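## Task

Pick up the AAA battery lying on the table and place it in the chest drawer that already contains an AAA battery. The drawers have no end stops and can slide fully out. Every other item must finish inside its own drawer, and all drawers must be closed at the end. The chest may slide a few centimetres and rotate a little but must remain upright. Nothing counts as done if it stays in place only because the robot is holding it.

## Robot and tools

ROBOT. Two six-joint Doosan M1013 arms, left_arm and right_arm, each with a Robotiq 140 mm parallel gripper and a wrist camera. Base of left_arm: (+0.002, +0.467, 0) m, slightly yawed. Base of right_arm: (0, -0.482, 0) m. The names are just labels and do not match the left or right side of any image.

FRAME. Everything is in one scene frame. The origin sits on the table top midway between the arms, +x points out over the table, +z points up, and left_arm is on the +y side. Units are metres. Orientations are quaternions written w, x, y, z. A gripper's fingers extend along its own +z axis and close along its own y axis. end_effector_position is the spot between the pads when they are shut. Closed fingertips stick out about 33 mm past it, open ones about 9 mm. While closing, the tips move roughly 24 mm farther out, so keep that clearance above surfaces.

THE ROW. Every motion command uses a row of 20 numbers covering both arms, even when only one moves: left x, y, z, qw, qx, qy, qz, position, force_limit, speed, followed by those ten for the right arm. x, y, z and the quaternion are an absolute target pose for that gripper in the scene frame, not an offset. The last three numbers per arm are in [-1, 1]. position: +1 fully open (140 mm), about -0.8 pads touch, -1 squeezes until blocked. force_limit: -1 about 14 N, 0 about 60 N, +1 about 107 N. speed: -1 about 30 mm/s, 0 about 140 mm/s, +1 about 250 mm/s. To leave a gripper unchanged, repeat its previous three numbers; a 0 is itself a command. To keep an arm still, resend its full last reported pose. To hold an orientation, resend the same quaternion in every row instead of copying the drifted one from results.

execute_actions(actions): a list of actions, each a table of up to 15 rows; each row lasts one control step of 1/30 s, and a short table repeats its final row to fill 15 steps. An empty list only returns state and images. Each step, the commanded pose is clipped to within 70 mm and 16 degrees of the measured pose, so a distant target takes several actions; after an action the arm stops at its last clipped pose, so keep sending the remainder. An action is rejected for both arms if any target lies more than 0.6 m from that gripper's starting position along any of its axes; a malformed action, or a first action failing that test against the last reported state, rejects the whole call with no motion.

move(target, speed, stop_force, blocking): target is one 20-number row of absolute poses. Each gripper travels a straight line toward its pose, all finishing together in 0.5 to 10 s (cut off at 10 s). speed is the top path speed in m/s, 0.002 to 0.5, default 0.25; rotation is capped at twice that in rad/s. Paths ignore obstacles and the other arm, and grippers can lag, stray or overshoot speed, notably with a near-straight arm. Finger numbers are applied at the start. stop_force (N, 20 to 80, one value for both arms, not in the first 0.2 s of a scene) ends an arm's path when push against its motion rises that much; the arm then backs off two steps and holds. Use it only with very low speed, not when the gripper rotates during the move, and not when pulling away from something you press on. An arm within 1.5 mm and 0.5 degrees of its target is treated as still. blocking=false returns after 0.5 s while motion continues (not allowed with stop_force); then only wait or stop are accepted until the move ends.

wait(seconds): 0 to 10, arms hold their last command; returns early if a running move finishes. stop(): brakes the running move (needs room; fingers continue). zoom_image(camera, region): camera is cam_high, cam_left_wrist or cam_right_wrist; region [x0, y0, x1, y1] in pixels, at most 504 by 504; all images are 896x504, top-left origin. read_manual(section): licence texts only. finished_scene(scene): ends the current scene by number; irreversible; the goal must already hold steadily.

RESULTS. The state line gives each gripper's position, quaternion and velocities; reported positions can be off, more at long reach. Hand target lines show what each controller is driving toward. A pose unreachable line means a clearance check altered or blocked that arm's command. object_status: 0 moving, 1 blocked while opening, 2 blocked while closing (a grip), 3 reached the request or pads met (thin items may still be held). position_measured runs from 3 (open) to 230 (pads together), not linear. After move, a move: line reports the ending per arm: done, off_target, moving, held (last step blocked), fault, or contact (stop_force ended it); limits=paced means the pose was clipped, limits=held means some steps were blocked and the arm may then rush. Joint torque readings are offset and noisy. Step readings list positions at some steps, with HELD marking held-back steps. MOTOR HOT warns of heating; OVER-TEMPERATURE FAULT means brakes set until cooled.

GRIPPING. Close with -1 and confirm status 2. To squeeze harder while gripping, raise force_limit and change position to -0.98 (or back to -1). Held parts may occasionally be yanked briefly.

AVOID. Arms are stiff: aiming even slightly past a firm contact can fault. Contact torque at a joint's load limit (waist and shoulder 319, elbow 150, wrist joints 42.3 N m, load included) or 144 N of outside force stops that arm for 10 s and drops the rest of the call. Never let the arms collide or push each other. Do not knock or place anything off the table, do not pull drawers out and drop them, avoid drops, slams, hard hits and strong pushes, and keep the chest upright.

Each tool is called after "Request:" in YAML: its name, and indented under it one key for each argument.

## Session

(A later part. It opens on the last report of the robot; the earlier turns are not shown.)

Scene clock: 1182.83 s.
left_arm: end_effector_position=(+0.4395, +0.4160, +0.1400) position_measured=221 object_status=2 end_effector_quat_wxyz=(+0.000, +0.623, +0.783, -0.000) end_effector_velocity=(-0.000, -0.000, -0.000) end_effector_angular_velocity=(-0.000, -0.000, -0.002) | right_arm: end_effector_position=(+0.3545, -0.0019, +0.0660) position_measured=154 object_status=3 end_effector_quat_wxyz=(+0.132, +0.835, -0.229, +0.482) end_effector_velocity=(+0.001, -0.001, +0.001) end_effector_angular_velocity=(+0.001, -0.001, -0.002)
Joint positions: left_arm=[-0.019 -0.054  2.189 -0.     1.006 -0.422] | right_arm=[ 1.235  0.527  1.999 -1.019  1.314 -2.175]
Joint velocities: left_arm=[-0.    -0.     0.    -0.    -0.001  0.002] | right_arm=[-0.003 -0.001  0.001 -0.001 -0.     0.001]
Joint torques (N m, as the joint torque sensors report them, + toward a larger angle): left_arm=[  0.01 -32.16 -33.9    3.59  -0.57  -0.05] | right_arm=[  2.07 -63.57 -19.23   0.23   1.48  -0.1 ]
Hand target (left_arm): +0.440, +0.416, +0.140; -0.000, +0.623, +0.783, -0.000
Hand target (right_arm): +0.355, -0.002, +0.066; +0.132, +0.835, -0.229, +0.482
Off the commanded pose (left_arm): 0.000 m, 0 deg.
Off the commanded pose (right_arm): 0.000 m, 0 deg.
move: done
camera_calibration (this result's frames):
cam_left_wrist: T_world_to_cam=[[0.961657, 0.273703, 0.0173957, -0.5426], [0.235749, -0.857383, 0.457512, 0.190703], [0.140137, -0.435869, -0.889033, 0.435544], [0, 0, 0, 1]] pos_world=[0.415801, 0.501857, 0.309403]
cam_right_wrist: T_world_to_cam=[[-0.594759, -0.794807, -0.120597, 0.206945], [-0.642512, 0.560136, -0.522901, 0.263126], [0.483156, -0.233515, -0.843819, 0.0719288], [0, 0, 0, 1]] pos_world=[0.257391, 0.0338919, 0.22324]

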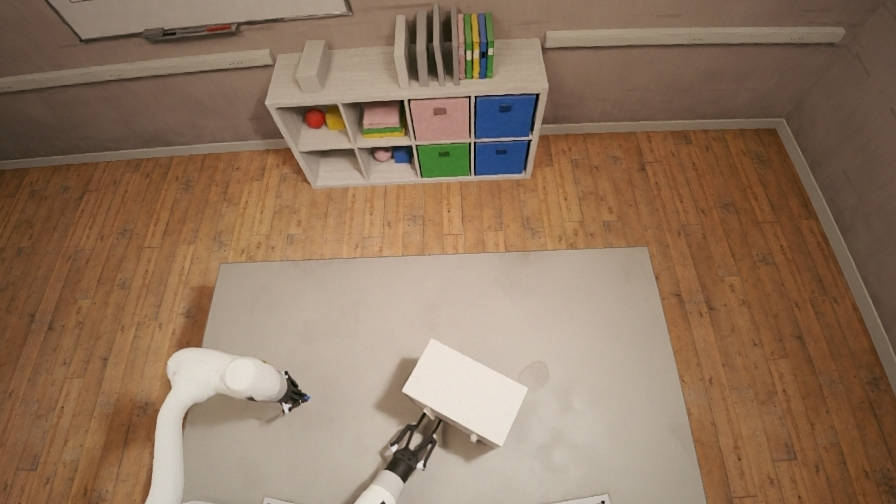

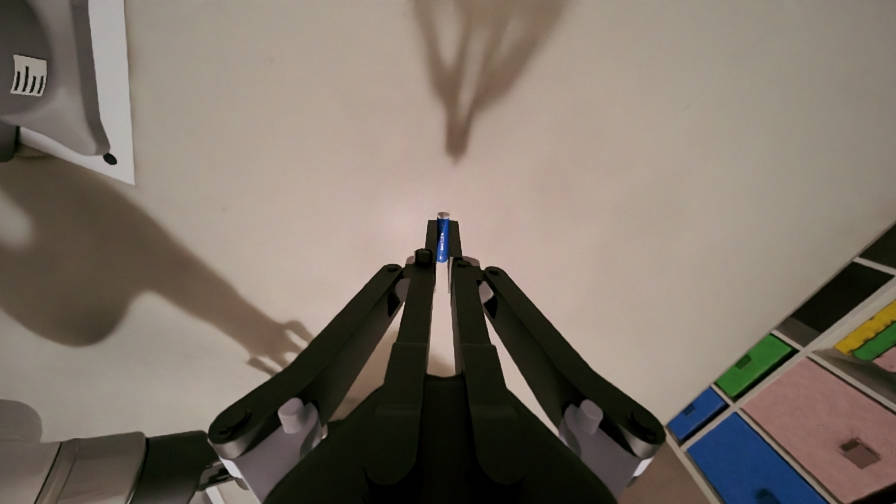

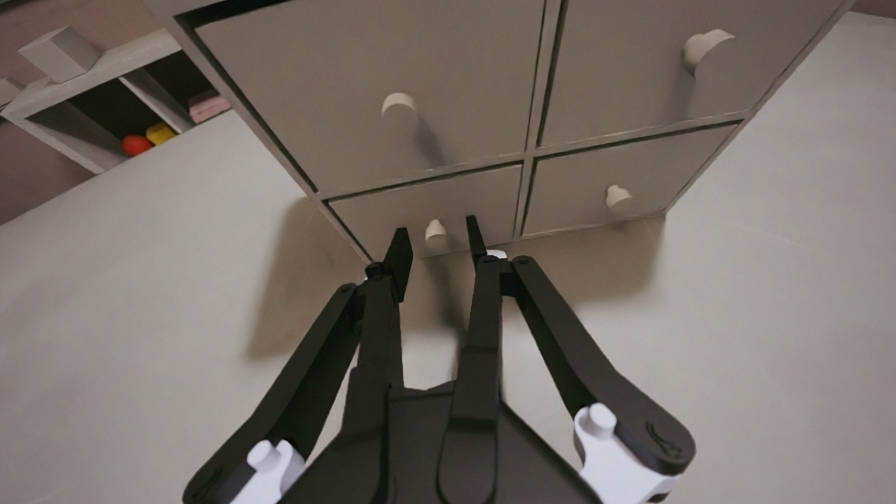

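Request:
execute_actions:
  actions:
    - [[0.4395,0.416,0.14,0,0.6225,0.7826,0,-0.98,0.2,0,0.3552,-0.0010,0.066,0.1324,0.8351,-0.2293,0.4822,-1,0,-0.2]]

Scene clock: 1188.37 s.
left_arm: end_effector_position=(+0.4395, +0.4160, +0.1400) position_measured=221 object_status=2 end_effector_quat_wxyz=(-0.000, +0.623, +0.783, +0.000) end_effector_velocity=(-0.000, +0.000, -0.000) end_effector_angular_velocity=(+0.000, -0.000, +0.002) | right_arm: end_effector_position=(+0.3552, -0.0010, +0.0660) position_measured=212 object_status=0 end_effector_quat_wxyz=(+0.132, +0.835, -0.229, +0.482) end_effector_velocity=(-0.000, +0.001, +0.000) end_effector_angular_velocity=(+0.001, -0.000, +0.001)
Joint positions: left_arm=[-0.019 -0.054  2.189  0.     1.006 -0.422] | right_arm=[ 1.234  0.528  1.996 -1.02   1.314 -2.176]
Joint velocities: left_arm=[ 0.     0.     0.001  0.    -0.001 -0.002] | right_arm=[ 0.001 -0.001 -0.    -0.    -0.     0.001]
Joint torques (N m, as the joint torque sensors report them, + toward a larger angle): left_arm=[ -2.17 -30.27 -32.44   3.72  -0.42   0.03] | right_arm=[  4.31 -61.84 -18.63   0.63   0.77   0.02]
Hand target (left_arm): +0.440, +0.416, +0.140; -0.000, +0.623, +0.783, +0.000
Hand target (right_arm): +0.355, -0.001, +0.066; +0.132, +0.835, -0.229, +0.482
Off the commanded pose (left_arm): 0.000 m, 0 deg.
Off the commanded pose (right_arm): 0.000 m, 0 deg.
Step readings (end_effector_position):
0: left_arm (+0.4395, +0.4160, +0.1400) | right_arm (+0.3546, -0.0020, +0.0660)
1: left_arm (+0.4395, +0.4160, +0.1400) | right_arm (+0.3546, -0.0020, +0.0660)
2: left_arm (+0.4395, +0.4160, +0.1400) | right_arm (+0.3548, -0.0018, +0.0660)
4: left_arm (+0.4395, +0.4160, +0.1400) | right_arm (+0.3550, -0.0014, +0.0660)
8: left_arm (+0.4395, +0.4160, +0.1400) | right_arm (+0.3552, -0.0010, +0.0660)
15: end_effector_position above
camera_calibration (this result's frames):
cam_left_wrist: T_world_to_cam=[[0.961657, 0.273703, 0.0173956, -0.5426], [0.235749, -0.857383, 0.457512, 0.190703], [0.140137, -0.435869, -0.889033, 0.435544], [0, 0, 0, 1]] pos_world=[0.415801, 0.501857, 0.309403]
cam_right_wrist: T_world_to_cam=[[-0.594741, -0.794814, -0.120638, 0.20808], [-0.642506, 0.56014, -0.522905, 0.263041], [0.483187, -0.233482, -0.843811, 0.07182], [0, 0, 0, 1]] pos_world=[0.258056, 0.0348137, 0.22325]

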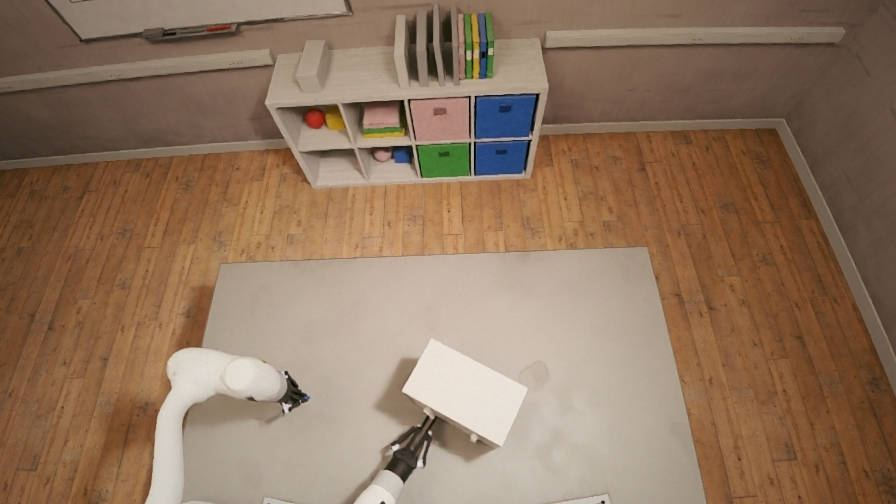

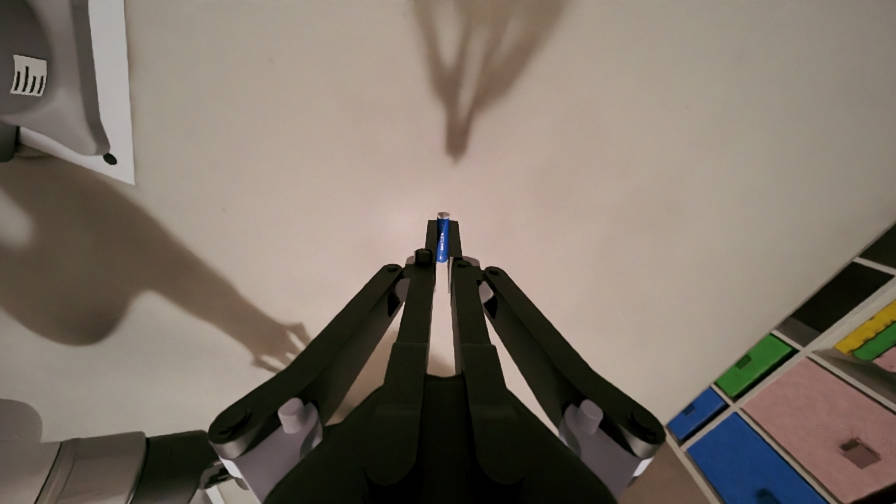

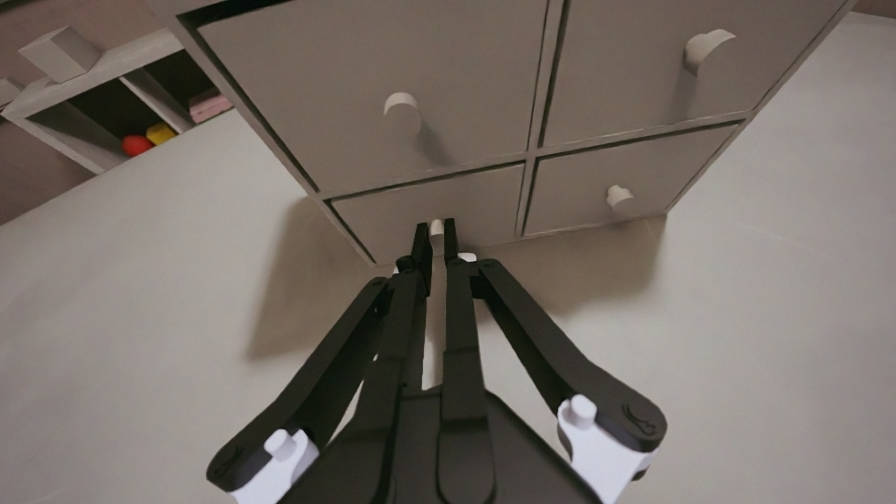

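Request:
move:
  target: [0.4395,0.416,0.14,0,0.6225,0.7826,0,-0.98,0.2,0,0.2384,0.0667,0.066,0.1324,0.8351,-0.2293,0.4822,-1,0,-0.2]
  speed: 0.08

Request:
zoom_image:
  camera: "cam_high"
  region: [370, 380, 480, 470]

Request:
zoom_image:
  camera: "cam_right_wrist"
  region: [320, 70, 540, 220]

Scene clock: 1215.47 s.
left_arm: end_effector_position=(+0.4395, +0.4160, +0.1400) position_measured=221 object_status=2 end_effector_quat_wxyz=(-0.000, +0.623, +0.783, -0.000) end_effector_velocity=(-0.001, +0.000, -0.000) end_effector_angular_velocity=(+0.000, +0.001, +0.000) | right_arm: end_effector_position=(+0.2384, +0.0665, +0.0660) position_measured=212 object_status=2 end_effector_quat_wxyz=(+0.132, +0.835, -0.229, +0.482) end_effector_velocity=(-0.001, +0.001, -0.000) end_effector_angular_velocity=(+0.001, +0.000, +0.001)
Joint positions: left_arm=[-0.019 -0.054  2.189  0.     1.006 -0.422] | right_arm=[ 1.421  0.589  1.876 -0.873  1.441 -2.158]
Joint velocities: left_arm=[-0.    -0.001  0.001 -0.     0.001 -0.   ] | right_arm=[ 0.001  0.001 -0.002  0.001  0.    -0.   ]
Joint torques (N m, as the joint torque sensors report them, + toward a larger angle): left_arm=[  0.54 -30.54 -32.89   3.9   -0.75   0.04] | right_arm=[  1.78 -71.62 -21.83   0.52   1.68  -0.05]
Hand target (left_arm): +0.440, +0.416, +0.140; -0.000, +0.623, +0.783, -0.000
Hand target (right_arm): +0.238, +0.067, +0.066; +0.132, +0.835, -0.229, +0.482
Off the commanded pose (left_arm): 0.000 m, 0 deg.
Off the commanded pose (right_arm): 0.000 m, 0 deg.
move: done
camera_calibration (this result's frames):
cam_left_wrist: T_world_to_cam=[[0.961657, 0.273703, 0.0173956, -0.5426], [0.235749, -0.857383, 0.457512, 0.190703], [0.140137, -0.435869, -0.889033, 0.435544], [0, 0, 0, 1]] pos_world=[0.415801, 0.501857, 0.309403]
cam_right_wrist: T_world_to_cam=[[-0.594797, -0.794754, -0.120755, 0.192306], [-0.642446, 0.560252, -0.522859, 0.150185], [0.483197, -0.233416, -0.843823, 0.143989], [0, 0, 0, 1]] pos_world=[0.141294, 0.102304, 0.223249]

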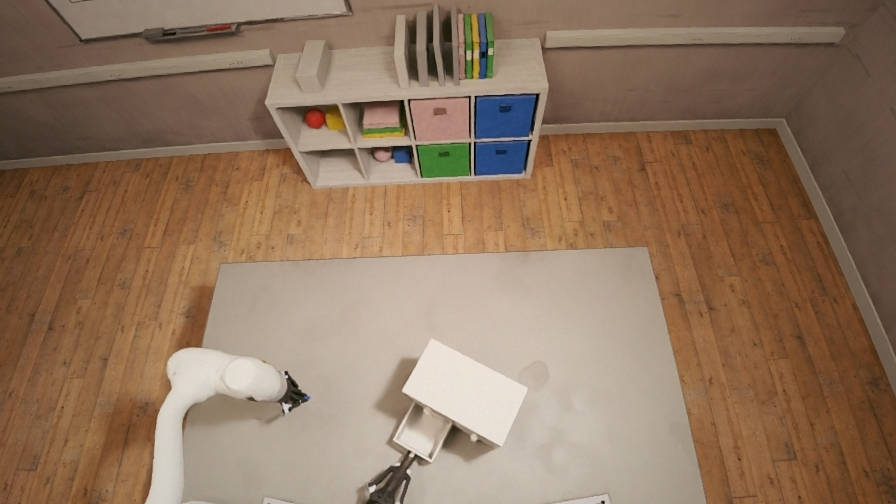

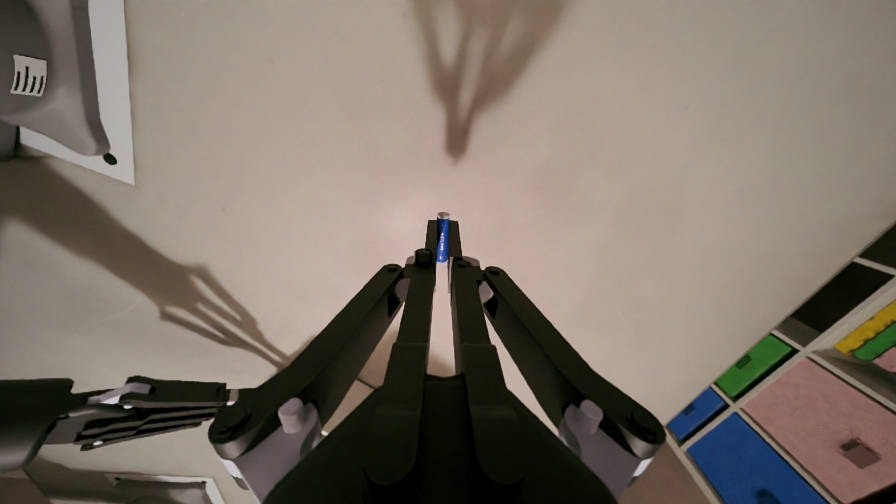

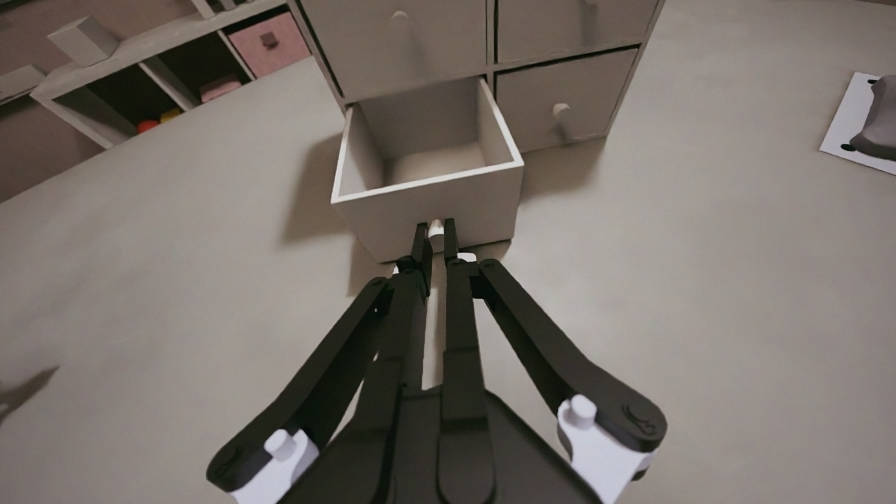

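Region (370, 380, 480, 470) of cam_high's 896x504 image, scaled by 4.582, with more detail than that image has; it fills the top 412 rows of this view, and the rest is white.

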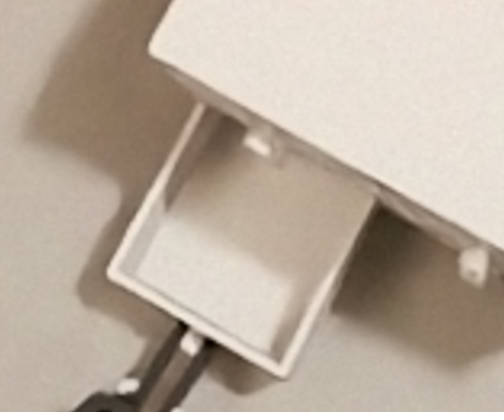

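Region (320, 70, 540, 220) of cam_right_wrist's 896x504 image, scaled by 2.291, with more detail than that image has; it fills the top 344 rows of this view, and the rest is white.

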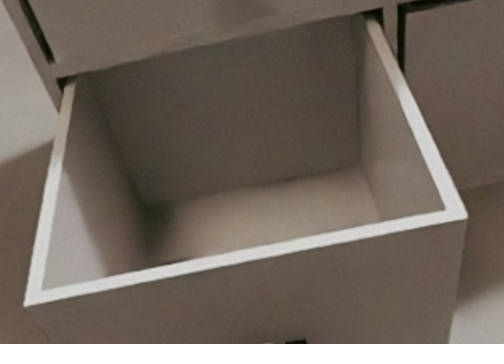

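Request:
move:
  target: [0.4395,0.416,0.14,0,0.6225,0.7826,0,-0.98,0.2,0,0.3561,-0.0015,0.066,0.1324,0.8351,-0.2293,0.4822,-1,0,-0.2]
  speed: 0.08

Request:
execute_actions:
  actions:
    - [[0.4395,0.416,0.14,0,0.6225,0.7826,0,-0.98,0.2,0,0.3552,-0.0010,0.066,0.1324,0.8351,-0.2293,0.4822,-0.2,0,0.3]]

Request:
move:
  target: [0.4395,0.416,0.14,0,0.6225,0.7826,0,-0.98,0.2,0,0.3552,-0.0010,0.170,0.1324,0.8351,-0.2293,0.4822,-0.2,0,0.3]
  speed: 0.12

Request:
zoom_image:
  camera: "cam_right_wrist"
  region: [340, 150, 560, 330]

Scene clock: 1231.93 s.
left_arm: end_effector_position=(+0.4395, +0.4160, +0.1400) position_measured=221 object_status=2 end_effector_quat_wxyz=(+0.000, +0.623, +0.783, -0.000) end_effector_velocity=(+0.000, -0.000, +0.000) end_effector_angular_velocity=(-0.001, -0.001, +0.002) | right_arm: end_effector_position=(+0.3560, -0.0013, +0.0660) position_measured=212 object_status=2 end_effector_quat_wxyz=(+0.132, +0.835, -0.229, +0.482) end_effector_velocity=(+0.001, -0.000, -0.000) end_effector_angular_velocity=(+0.000, -0.000, +0.001)
Joint positions: left_arm=[-0.019 -0.054  2.189 -0.     1.006 -0.422] | right_arm=[ 1.233  0.528  1.997 -1.021  1.314 -2.177]
Joint velocities: left_arm=[-0.    -0.    -0.001 -0.001  0.    -0.002] | right_arm=[-0.001 -0.     0.001 -0.001 -0.001  0.   ]
Joint torques (N m, as the joint torque sensors report them, + toward a larger angle): left_arm=[  1.41 -31.65 -32.18   3.74  -0.55   0.31] | right_arm=[  0.5  -60.64 -15.86   0.28   0.74  -0.21]
Hand target (left_arm): +0.440, +0.416, +0.140; +0.000, +0.623, +0.783, -0.000
Hand target (right_arm): +0.356, -0.001, +0.066; +0.132, +0.835, -0.229, +0.482
Off the commanded pose (left_arm): 0.000 m, 0 deg.
Off the commanded pose (right_arm): 0.000 m, 0 deg.
move: done
camera_calibration (this result's frames):
cam_left_wrist: T_world_to_cam=[[0.961657, 0.273703, 0.0173956, -0.5426], [0.235749, -0.857383, 0.457512, 0.190703], [0.140137, -0.435869, -0.889033, 0.435544], [0, 0, 0, 1]] pos_world=[0.415801, 0.501857, 0.309403]
cam_right_wrist: T_world_to_cam=[[-0.594703, -0.794857, -0.120544, 0.208349], [-0.64259, 0.560075, -0.522871, 0.263743], [0.483121, -0.233493, -0.843845, 0.0713664], [0, 0, 0, 1]] pos_world=[0.258906, 0.034555, 0.223241]

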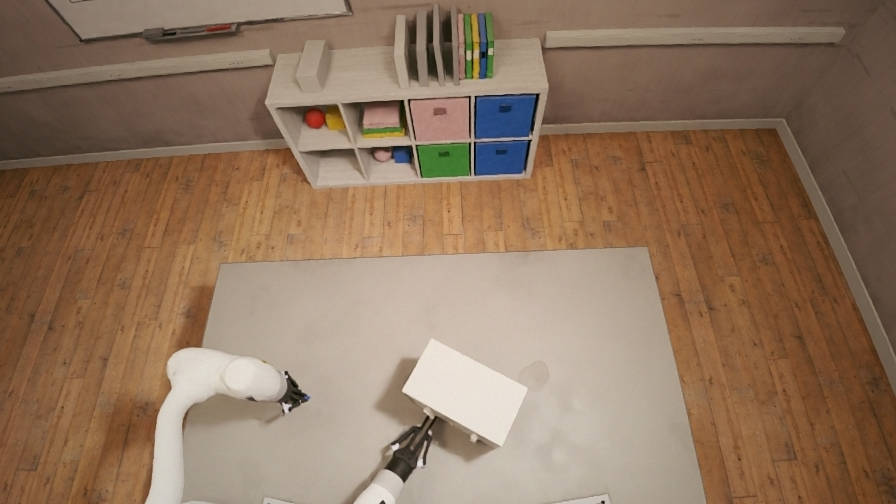

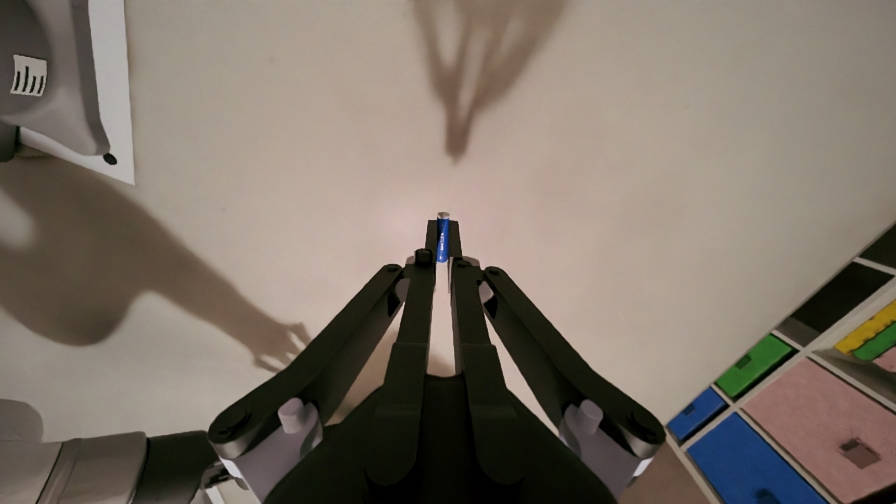

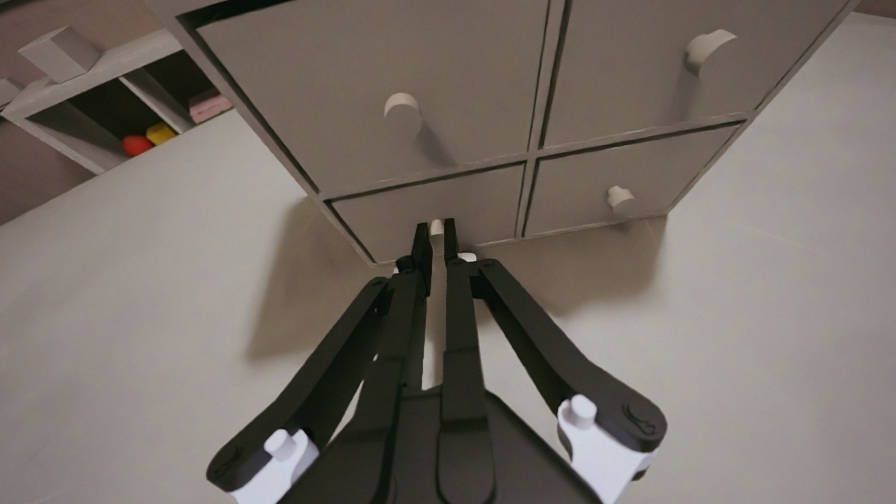

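Scene clock: 1232.43 s.
left_arm: end_effector_position=(+0.4395, +0.4160, +0.1400) position_measured=221 object_status=2 end_effector_quat_wxyz=(+0.000, +0.623, +0.783, -0.000) end_effector_velocity=(-0.000, +0.000, -0.000) end_effector_angular_velocity=(-0.000, -0.000, +0.001) | right_arm: end_effector_position=(+0.3552, -0.0010, +0.0660) position_measured=154 object_status=3 end_effector_quat_wxyz=(+0.132, +0.835, -0.229, +0.482) end_effector_velocity=(+0.000, +0.000, -0.000) end_effector_angular_velocity=(+0.001, +0.001, -0.000)
Joint positions: left_arm=[-0.019 -0.054  2.189 -0.     1.006 -0.422] | right_arm=[ 1.234  0.528  1.997 -1.02   1.314 -2.176]
Joint velocities: left_arm=[ 0.    -0.     0.001 -0.    -0.001  0.   ] | right_arm=[-0.001 -0.    -0.     0.    -0.001 -0.001]
Joint torques (N m, as the joint torque sensors report them, + toward a larger angle): left_arm=[  1.36 -32.94 -32.9    3.89  -0.67   0.35] | right_arm=[  2.33 -67.41 -20.44   0.41   1.29  -0.11]
Hand target (left_arm): +0.440, +0.416, +0.140; -0.000, +0.623, +0.783, -0.000
Hand target (right_arm): +0.355, -0.001, +0.066; +0.132, +0.835, -0.229, +0.482
Off the commanded pose (left_arm): 0.000 m, 0 deg.
Off the commanded pose (right_arm): 0.000 m, 0 deg.
Step readings (end_effector_position):
0: left_arm (+0.4395, +0.4160, +0.1400) | right_arm (+0.3560, -0.0013, +0.0660)
1: left_arm (+0.4395, +0.4160, +0.1400) | right_arm (+0.3561, -0.0013, +0.0660)
2: left_arm (+0.4395, +0.4160, +0.1400) | right_arm (+0.3560, -0.0012, +0.0660)
4: left_arm (+0.4395, +0.4160, +0.1400) | right_arm (+0.3556, -0.0011, +0.0660)
8: left_arm (+0.4395, +0.4160, +0.1400) | right_arm (+0.3552, -0.0011, +0.0660)
15: end_effector_position above
camera_calibration (this result's frames):
cam_left_wrist: T_world_to_cam=[[0.961657, 0.273703, 0.0173956, -0.5426], [0.235749, -0.857383, 0.457512, 0.190703], [0.140137, -0.435869, -0.889033, 0.435544], [0, 0, 0, 1]] pos_world=[0.415801, 0.501857, 0.309403]
cam_right_wrist: T_world_to_cam=[[-0.594766, -0.794803, -0.120586, 0.208046], [-0.642505, 0.560134, -0.522912, 0.263051], [0.483157, -0.233533, -0.843814, 0.0718128], [0, 0, 0, 1]] pos_world=[0.258053, 0.0347826, 0.223237]

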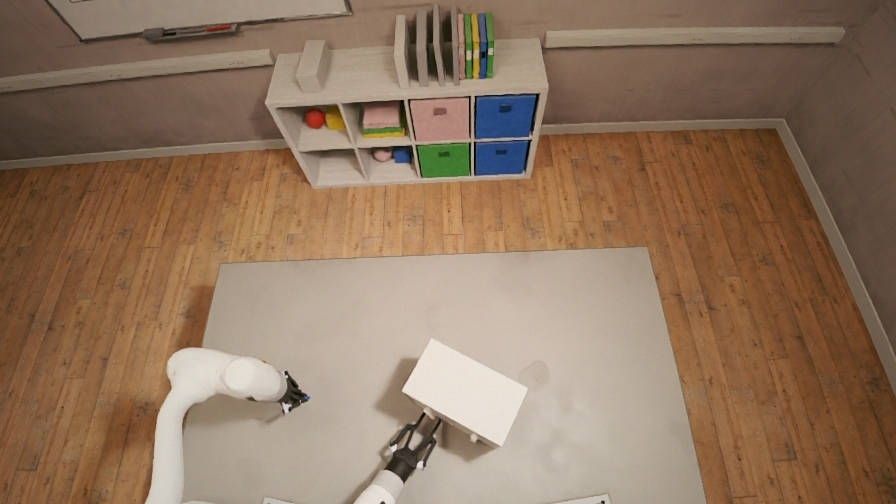

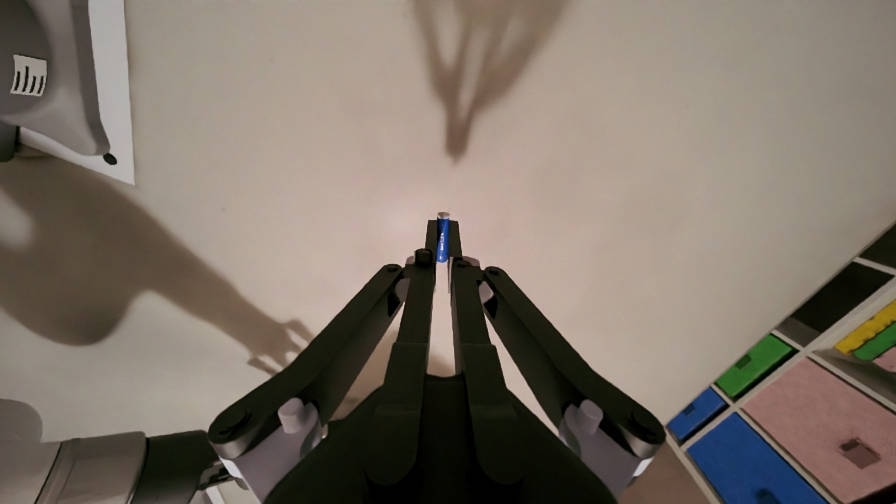

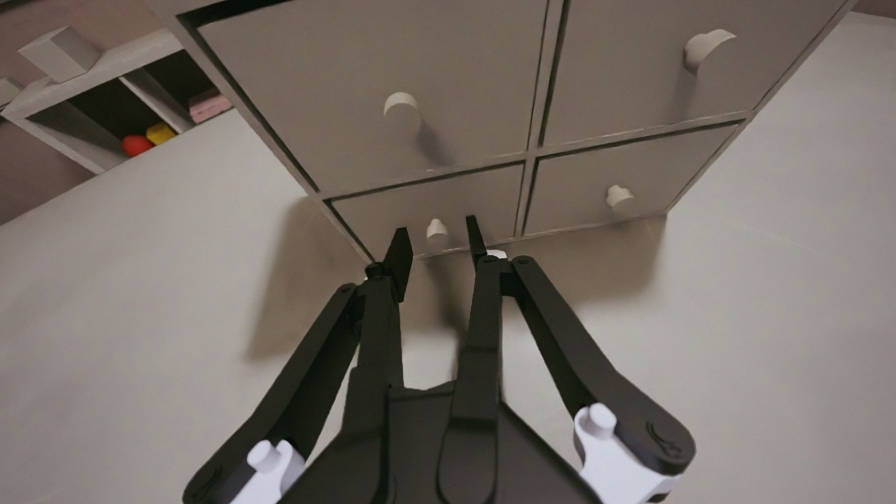

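Scene clock: 1233.70 s.
left_arm: end_effector_position=(+0.4395, +0.4160, +0.1400) position_measured=221 object_status=2 end_effector_quat_wxyz=(+0.000, +0.623, +0.783, +0.000) end_effector_velocity=(-0.000, +0.000, -0.000) end_effector_angular_velocity=(+0.000, -0.000, +0.001) | right_arm: end_effector_position=(+0.3552, -0.0011, +0.1699) position_measured=154 object_status=3 end_effector_quat_wxyz=(+0.132, +0.835, -0.229, +0.482) end_effector_velocity=(-0.001, -0.000, +0.002) end_effector_angular_velocity=(-0.001, -0.000, +0.000)
Joint positions: left_arm=[-0.019 -0.054  2.189  0.     1.006 -0.422] | right_arm=[ 1.234  0.389  1.954 -0.987  1.412 -2.333]
Joint velocities: left_arm=[ 0.    -0.     0.001  0.    -0.001 -0.001] | right_arm=[ 0.001 -0.001 -0.001  0.     0.003 -0.002]
Joint torques (N m, as the joint torque sensors report them, + toward a larger angle): left_arm=[  3.26 -31.24 -32.95   3.83  -0.49   0.11] | right_arm=[  3.87 -55.42 -26.44  -0.12   1.18  -0.39]
Hand target (left_arm): +0.440, +0.416, +0.140; +0.000, +0.623, +0.783, -0.000
Hand target (right_arm): +0.355, -0.001, +0.170; +0.132, +0.835, -0.229, +0.482
Off the commanded pose (left_arm): 0.000 m, 0 deg.
Off the commanded pose (right_arm): 0.000 m, 0 deg.
move: done
camera_calibration (this result's frames):
cam_left_wrist: T_world_to_cam=[[0.961657, 0.273703, 0.0173957, -0.5426], [0.235749, -0.857383, 0.457512, 0.190703], [0.140137, -0.435869, -0.889033, 0.435544], [0, 0, 0, 1]] pos_world=[0.415801, 0.501857, 0.309403]
cam_right_wrist: T_world_to_cam=[[-0.594858, -0.794723, -0.120662, 0.220602], [-0.642338, 0.560209, -0.523037, 0.317376], [0.483265, -0.233627, -0.843726, 0.159436], [0, 0, 0, 1]] pos_world=[0.25804, 0.034769, 0.327138]

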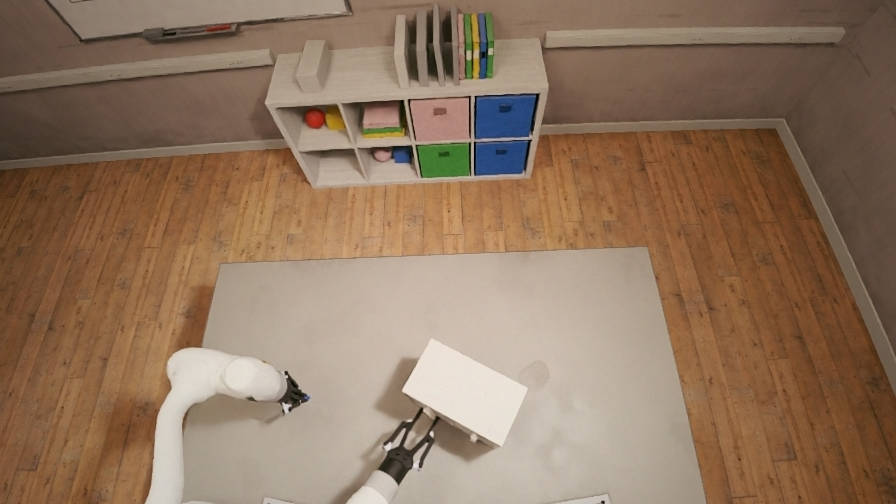

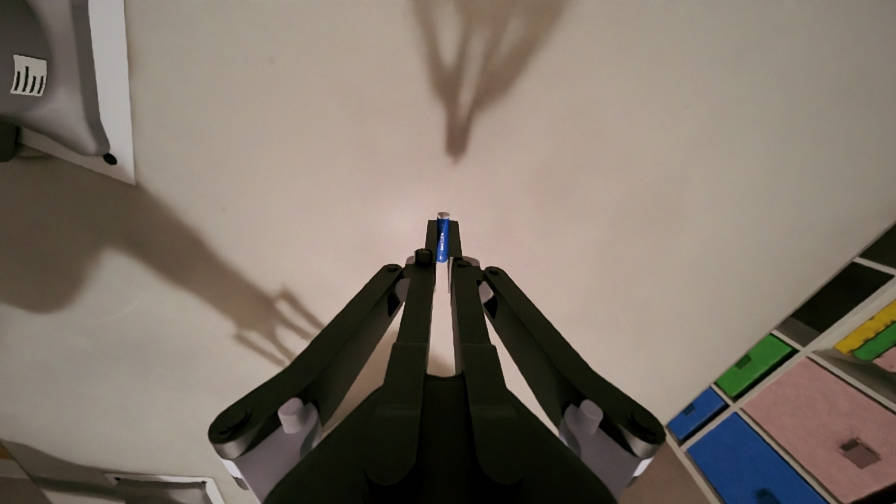

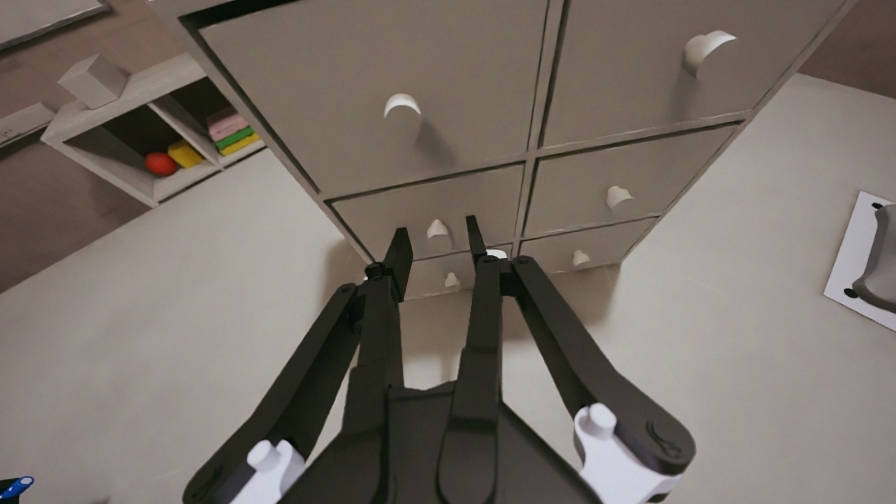

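Region (340, 150, 560, 330) of cam_right_wrist's 896x504 image, scaled by 2.291, with more detail than that image has; it fills the top 412 rows of this view, and the rest is white.

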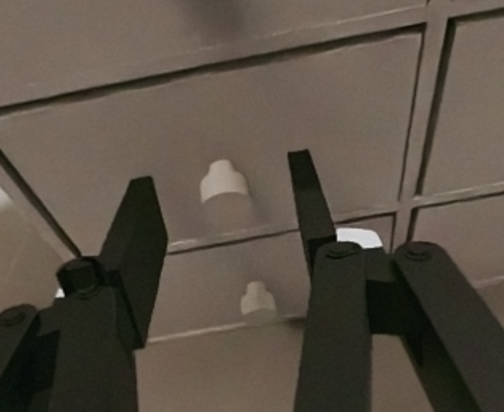

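Request:
execute_actions:
  actions:
    - [[0.4395,0.416,0.14,0,0.6225,0.7826,0,-0.98,0.2,0,0.3552,-0.0011,0.170,0.1324,0.8351,-0.2293,0.4822,-1,0,-0.2]]

Request:
move:
  target: [0.426,0.189,0.34,0,0.2647,0.9643,0,-0.98,0.2,0,0.2384,0.0667,0.170,0.1324,0.8351,-0.2293,0.4822,-1,0,-0.2]
  speed: 0.2

Request:
zoom_image:
  camera: "cam_high"
  region: [370, 385, 480, 475]

Request:
zoom_image:
  camera: "cam_right_wrist"
  region: [320, 70, 540, 220]

Scene clock: 1309.60 s.
left_arm: end_effector_position=(+0.4395, +0.4160, +0.1400) position_measured=221 object_status=2 end_effector_quat_wxyz=(-0.000, +0.623, +0.783, +0.000) end_effector_velocity=(-0.000, +0.000, -0.001) end_effector_angular_velocity=(-0.000, +0.001, +0.000) | right_arm: end_effector_position=(+0.3552, -0.0010, +0.1701) position_measured=212 object_status=0 end_effector_quat_wxyz=(+0.132, +0.835, -0.229, +0.482) end_effector_velocity=(+0.000, +0.000, +0.000) end_effector_angular_velocity=(+0.001, +0.001, +0.001)
Joint positions: left_arm=[-0.019 -0.054  2.189  0.     1.006 -0.422] | right_arm=[ 1.234  0.389  1.954 -0.987  1.412 -2.333]
Joint velocities: left_arm=[ 0.     0.001  0.    -0.    -0.     0.   ] | right_arm=[-0.    -0.    -0.    -0.    -0.001 -0.   ]
Joint torques (N m, as the joint torque sensors report them, + toward a larger angle): left_arm=[ -0.7  -32.3  -32.94   3.96  -0.38   0.2 ] | right_arm=[  1.6  -57.57 -24.82   1.23   0.05  -0.32]
Hand target (left_arm): +0.440, +0.416, +0.140; -0.000, +0.623, +0.783, -0.000
Hand target (right_arm): +0.355, -0.001, +0.170; +0.132, +0.835, -0.229, +0.482
Off the commanded pose (left_arm): 0.000 m, 0 deg.
Off the commanded pose (right_arm): 0.000 m, 0 deg.
Step readings (end_effector_position):
0: left_arm (+0.4395, +0.4160, +0.1400) | right_arm (+0.3552, -0.0011, +0.1700)
1: left_arm (+0.4395, +0.4160, +0.1400) | right_arm (+0.3552, -0.0011, +0.1700)
2: left_arm (+0.4395, +0.4160, +0.1400) | right_arm (+0.3552, -0.0011, +0.1700)
4: left_arm (+0.4395, +0.4160, +0.1400) | right_arm (+0.3552, -0.0011, +0.1701)
8: left_arm (+0.4395, +0.4160, +0.1400) | right_arm (+0.3552, -0.0011, +0.1701)
15: end_effector_position above
camera_calibration (this result's frames):
cam_left_wrist: T_world_to_cam=[[0.961657, 0.273703, 0.0173957, -0.5426], [0.235749, -0.857383, 0.457512, 0.190703], [0.140137, -0.435869, -0.889033, 0.435544], [0, 0, 0, 1]] pos_world=[0.415801, 0.501857, 0.309403]
cam_right_wrist: T_world_to_cam=[[-0.594773, -0.794772, -0.120759, 0.220638], [-0.642458, 0.560233, -0.522864, 0.317447], [0.483211, -0.233402, -0.843819, 0.159615], [0, 0, 0, 1]] pos_world=[0.258048, 0.034767, 0.327312]

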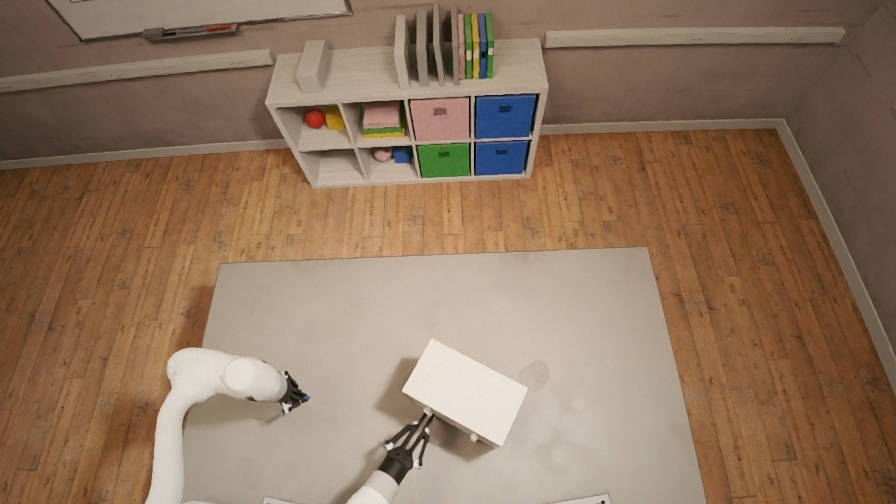

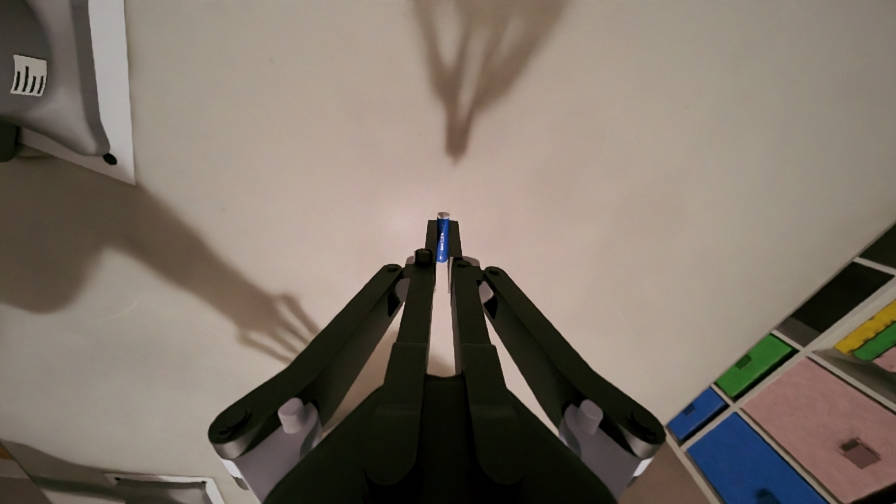

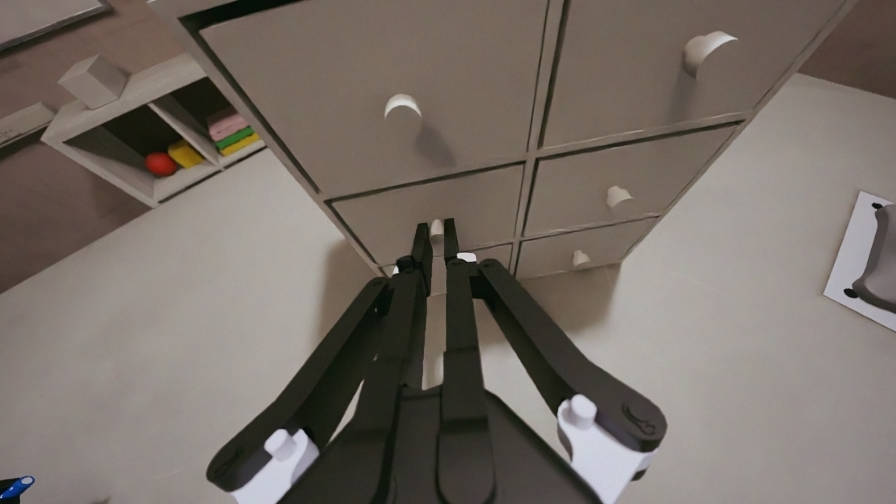

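Scene clock: 1312.07 s.
left_arm: end_effector_position=(+0.4259, +0.1892, +0.3399) position_measured=221 object_status=2 end_effector_quat_wxyz=(+0.000, +0.265, +0.964, +0.000) end_effector_velocity=(-0.001, -0.001, +0.001) end_effector_angular_velocity=(+0.001, +0.001, +0.002) | right_arm: end_effector_position=(+0.2384, +0.0665, +0.1700) position_measured=212 object_status=2 end_effector_quat_wxyz=(+0.132, +0.835, -0.229, +0.482) end_effector_velocity=(-0.001, +0.001, -0.001) end_effector_angular_velocity=(+0.001, +0.001, +0.000)
Joint positions: left_arm=[-0.473 -0.073  1.82   0.     1.393 -1.684] | right_arm=[ 1.422  0.462  1.835 -0.864  1.549 -2.287]
Joint velocities: left_arm=[-0.002  0.    -0.001  0.001  0.002 -0.005] | right_arm=[ 0.001  0.001 -0.001  0.001 -0.001  0.   ]
Joint torques (N m, as the joint torque sensors report them, + toward a larger angle): left_arm=[  0.02 -36.42 -38.06   4.57  -1.04   0.22] | right_arm=[  3.62 -63.68 -28.     0.45   1.11  -0.24]
Hand target (left_arm): +0.426, +0.189, +0.340; +0.000, +0.264, +0.964, +0.000
Hand target (right_arm): +0.238, +0.067, +0.170; +0.132, +0.835, -0.229, +0.482
Off the commanded pose (left_arm): 0.000 m, 0 deg.
Off the commanded pose (right_arm): 0.000 m, 0 deg.
move: done
camera_calibration (this result's frames):
cam_left_wrist: T_world_to_cam=[[0.466278, 0.884462, 0.0176472, -0.37563], [0.782539, -0.421685, 0.458055, -0.407515], [0.412574, -0.199771, -0.888749, 0.355552], [0, 0, 0, 1]] pos_world=[0.347353, 0.231417, 0.50929]
cam_right_wrist: T_world_to_cam=[[-0.594797, -0.794752, -0.120772, 0.204865], [-0.642456, 0.560268, -0.522829, 0.204495], [0.483184, -0.233386, -0.843839, 0.231783], [0, 0, 0, 1]] pos_world=[0.141238, 0.10234, 0.327246]

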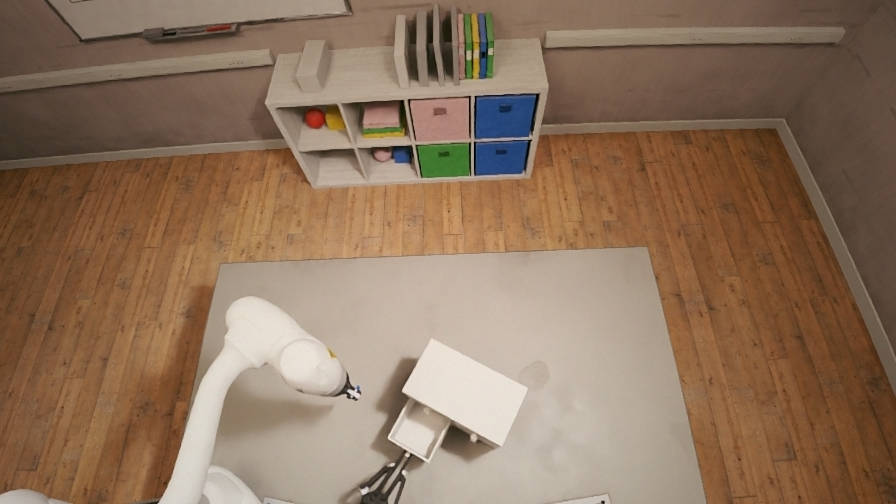

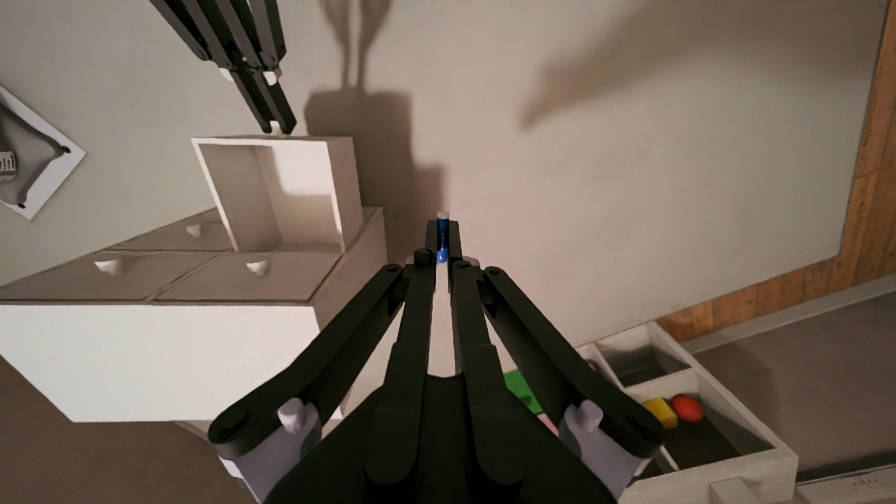

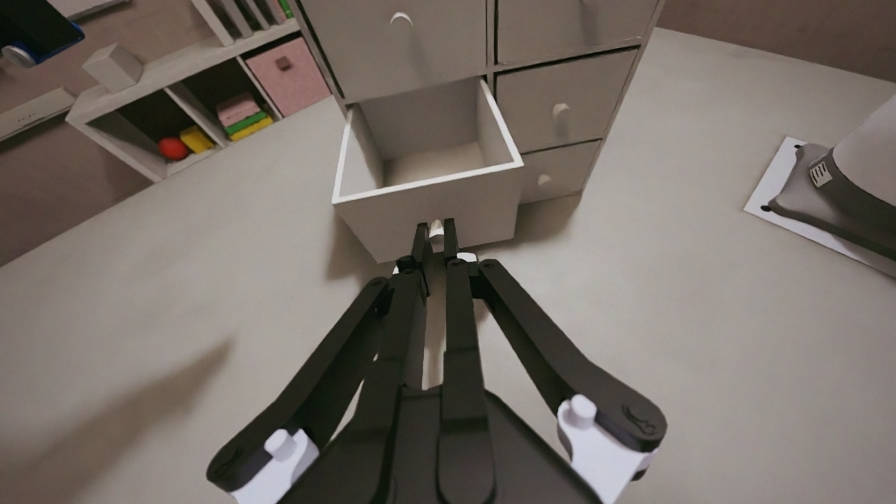

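Region (370, 385, 480, 475) of cam_high's 896x504 image, scaled by 4.582, with more detail than that image has; it fills the top 412 rows of this view, and the rest is white.

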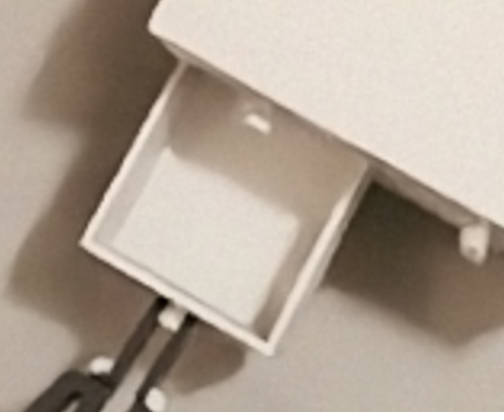

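Region (320, 70, 540, 220) of cam_right_wrist's 896x504 image, scaled by 2.291, with more detail than that image has; it fills the top 344 rows of this view, and the rest is white.

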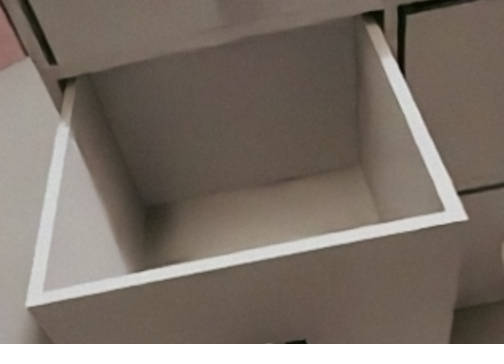

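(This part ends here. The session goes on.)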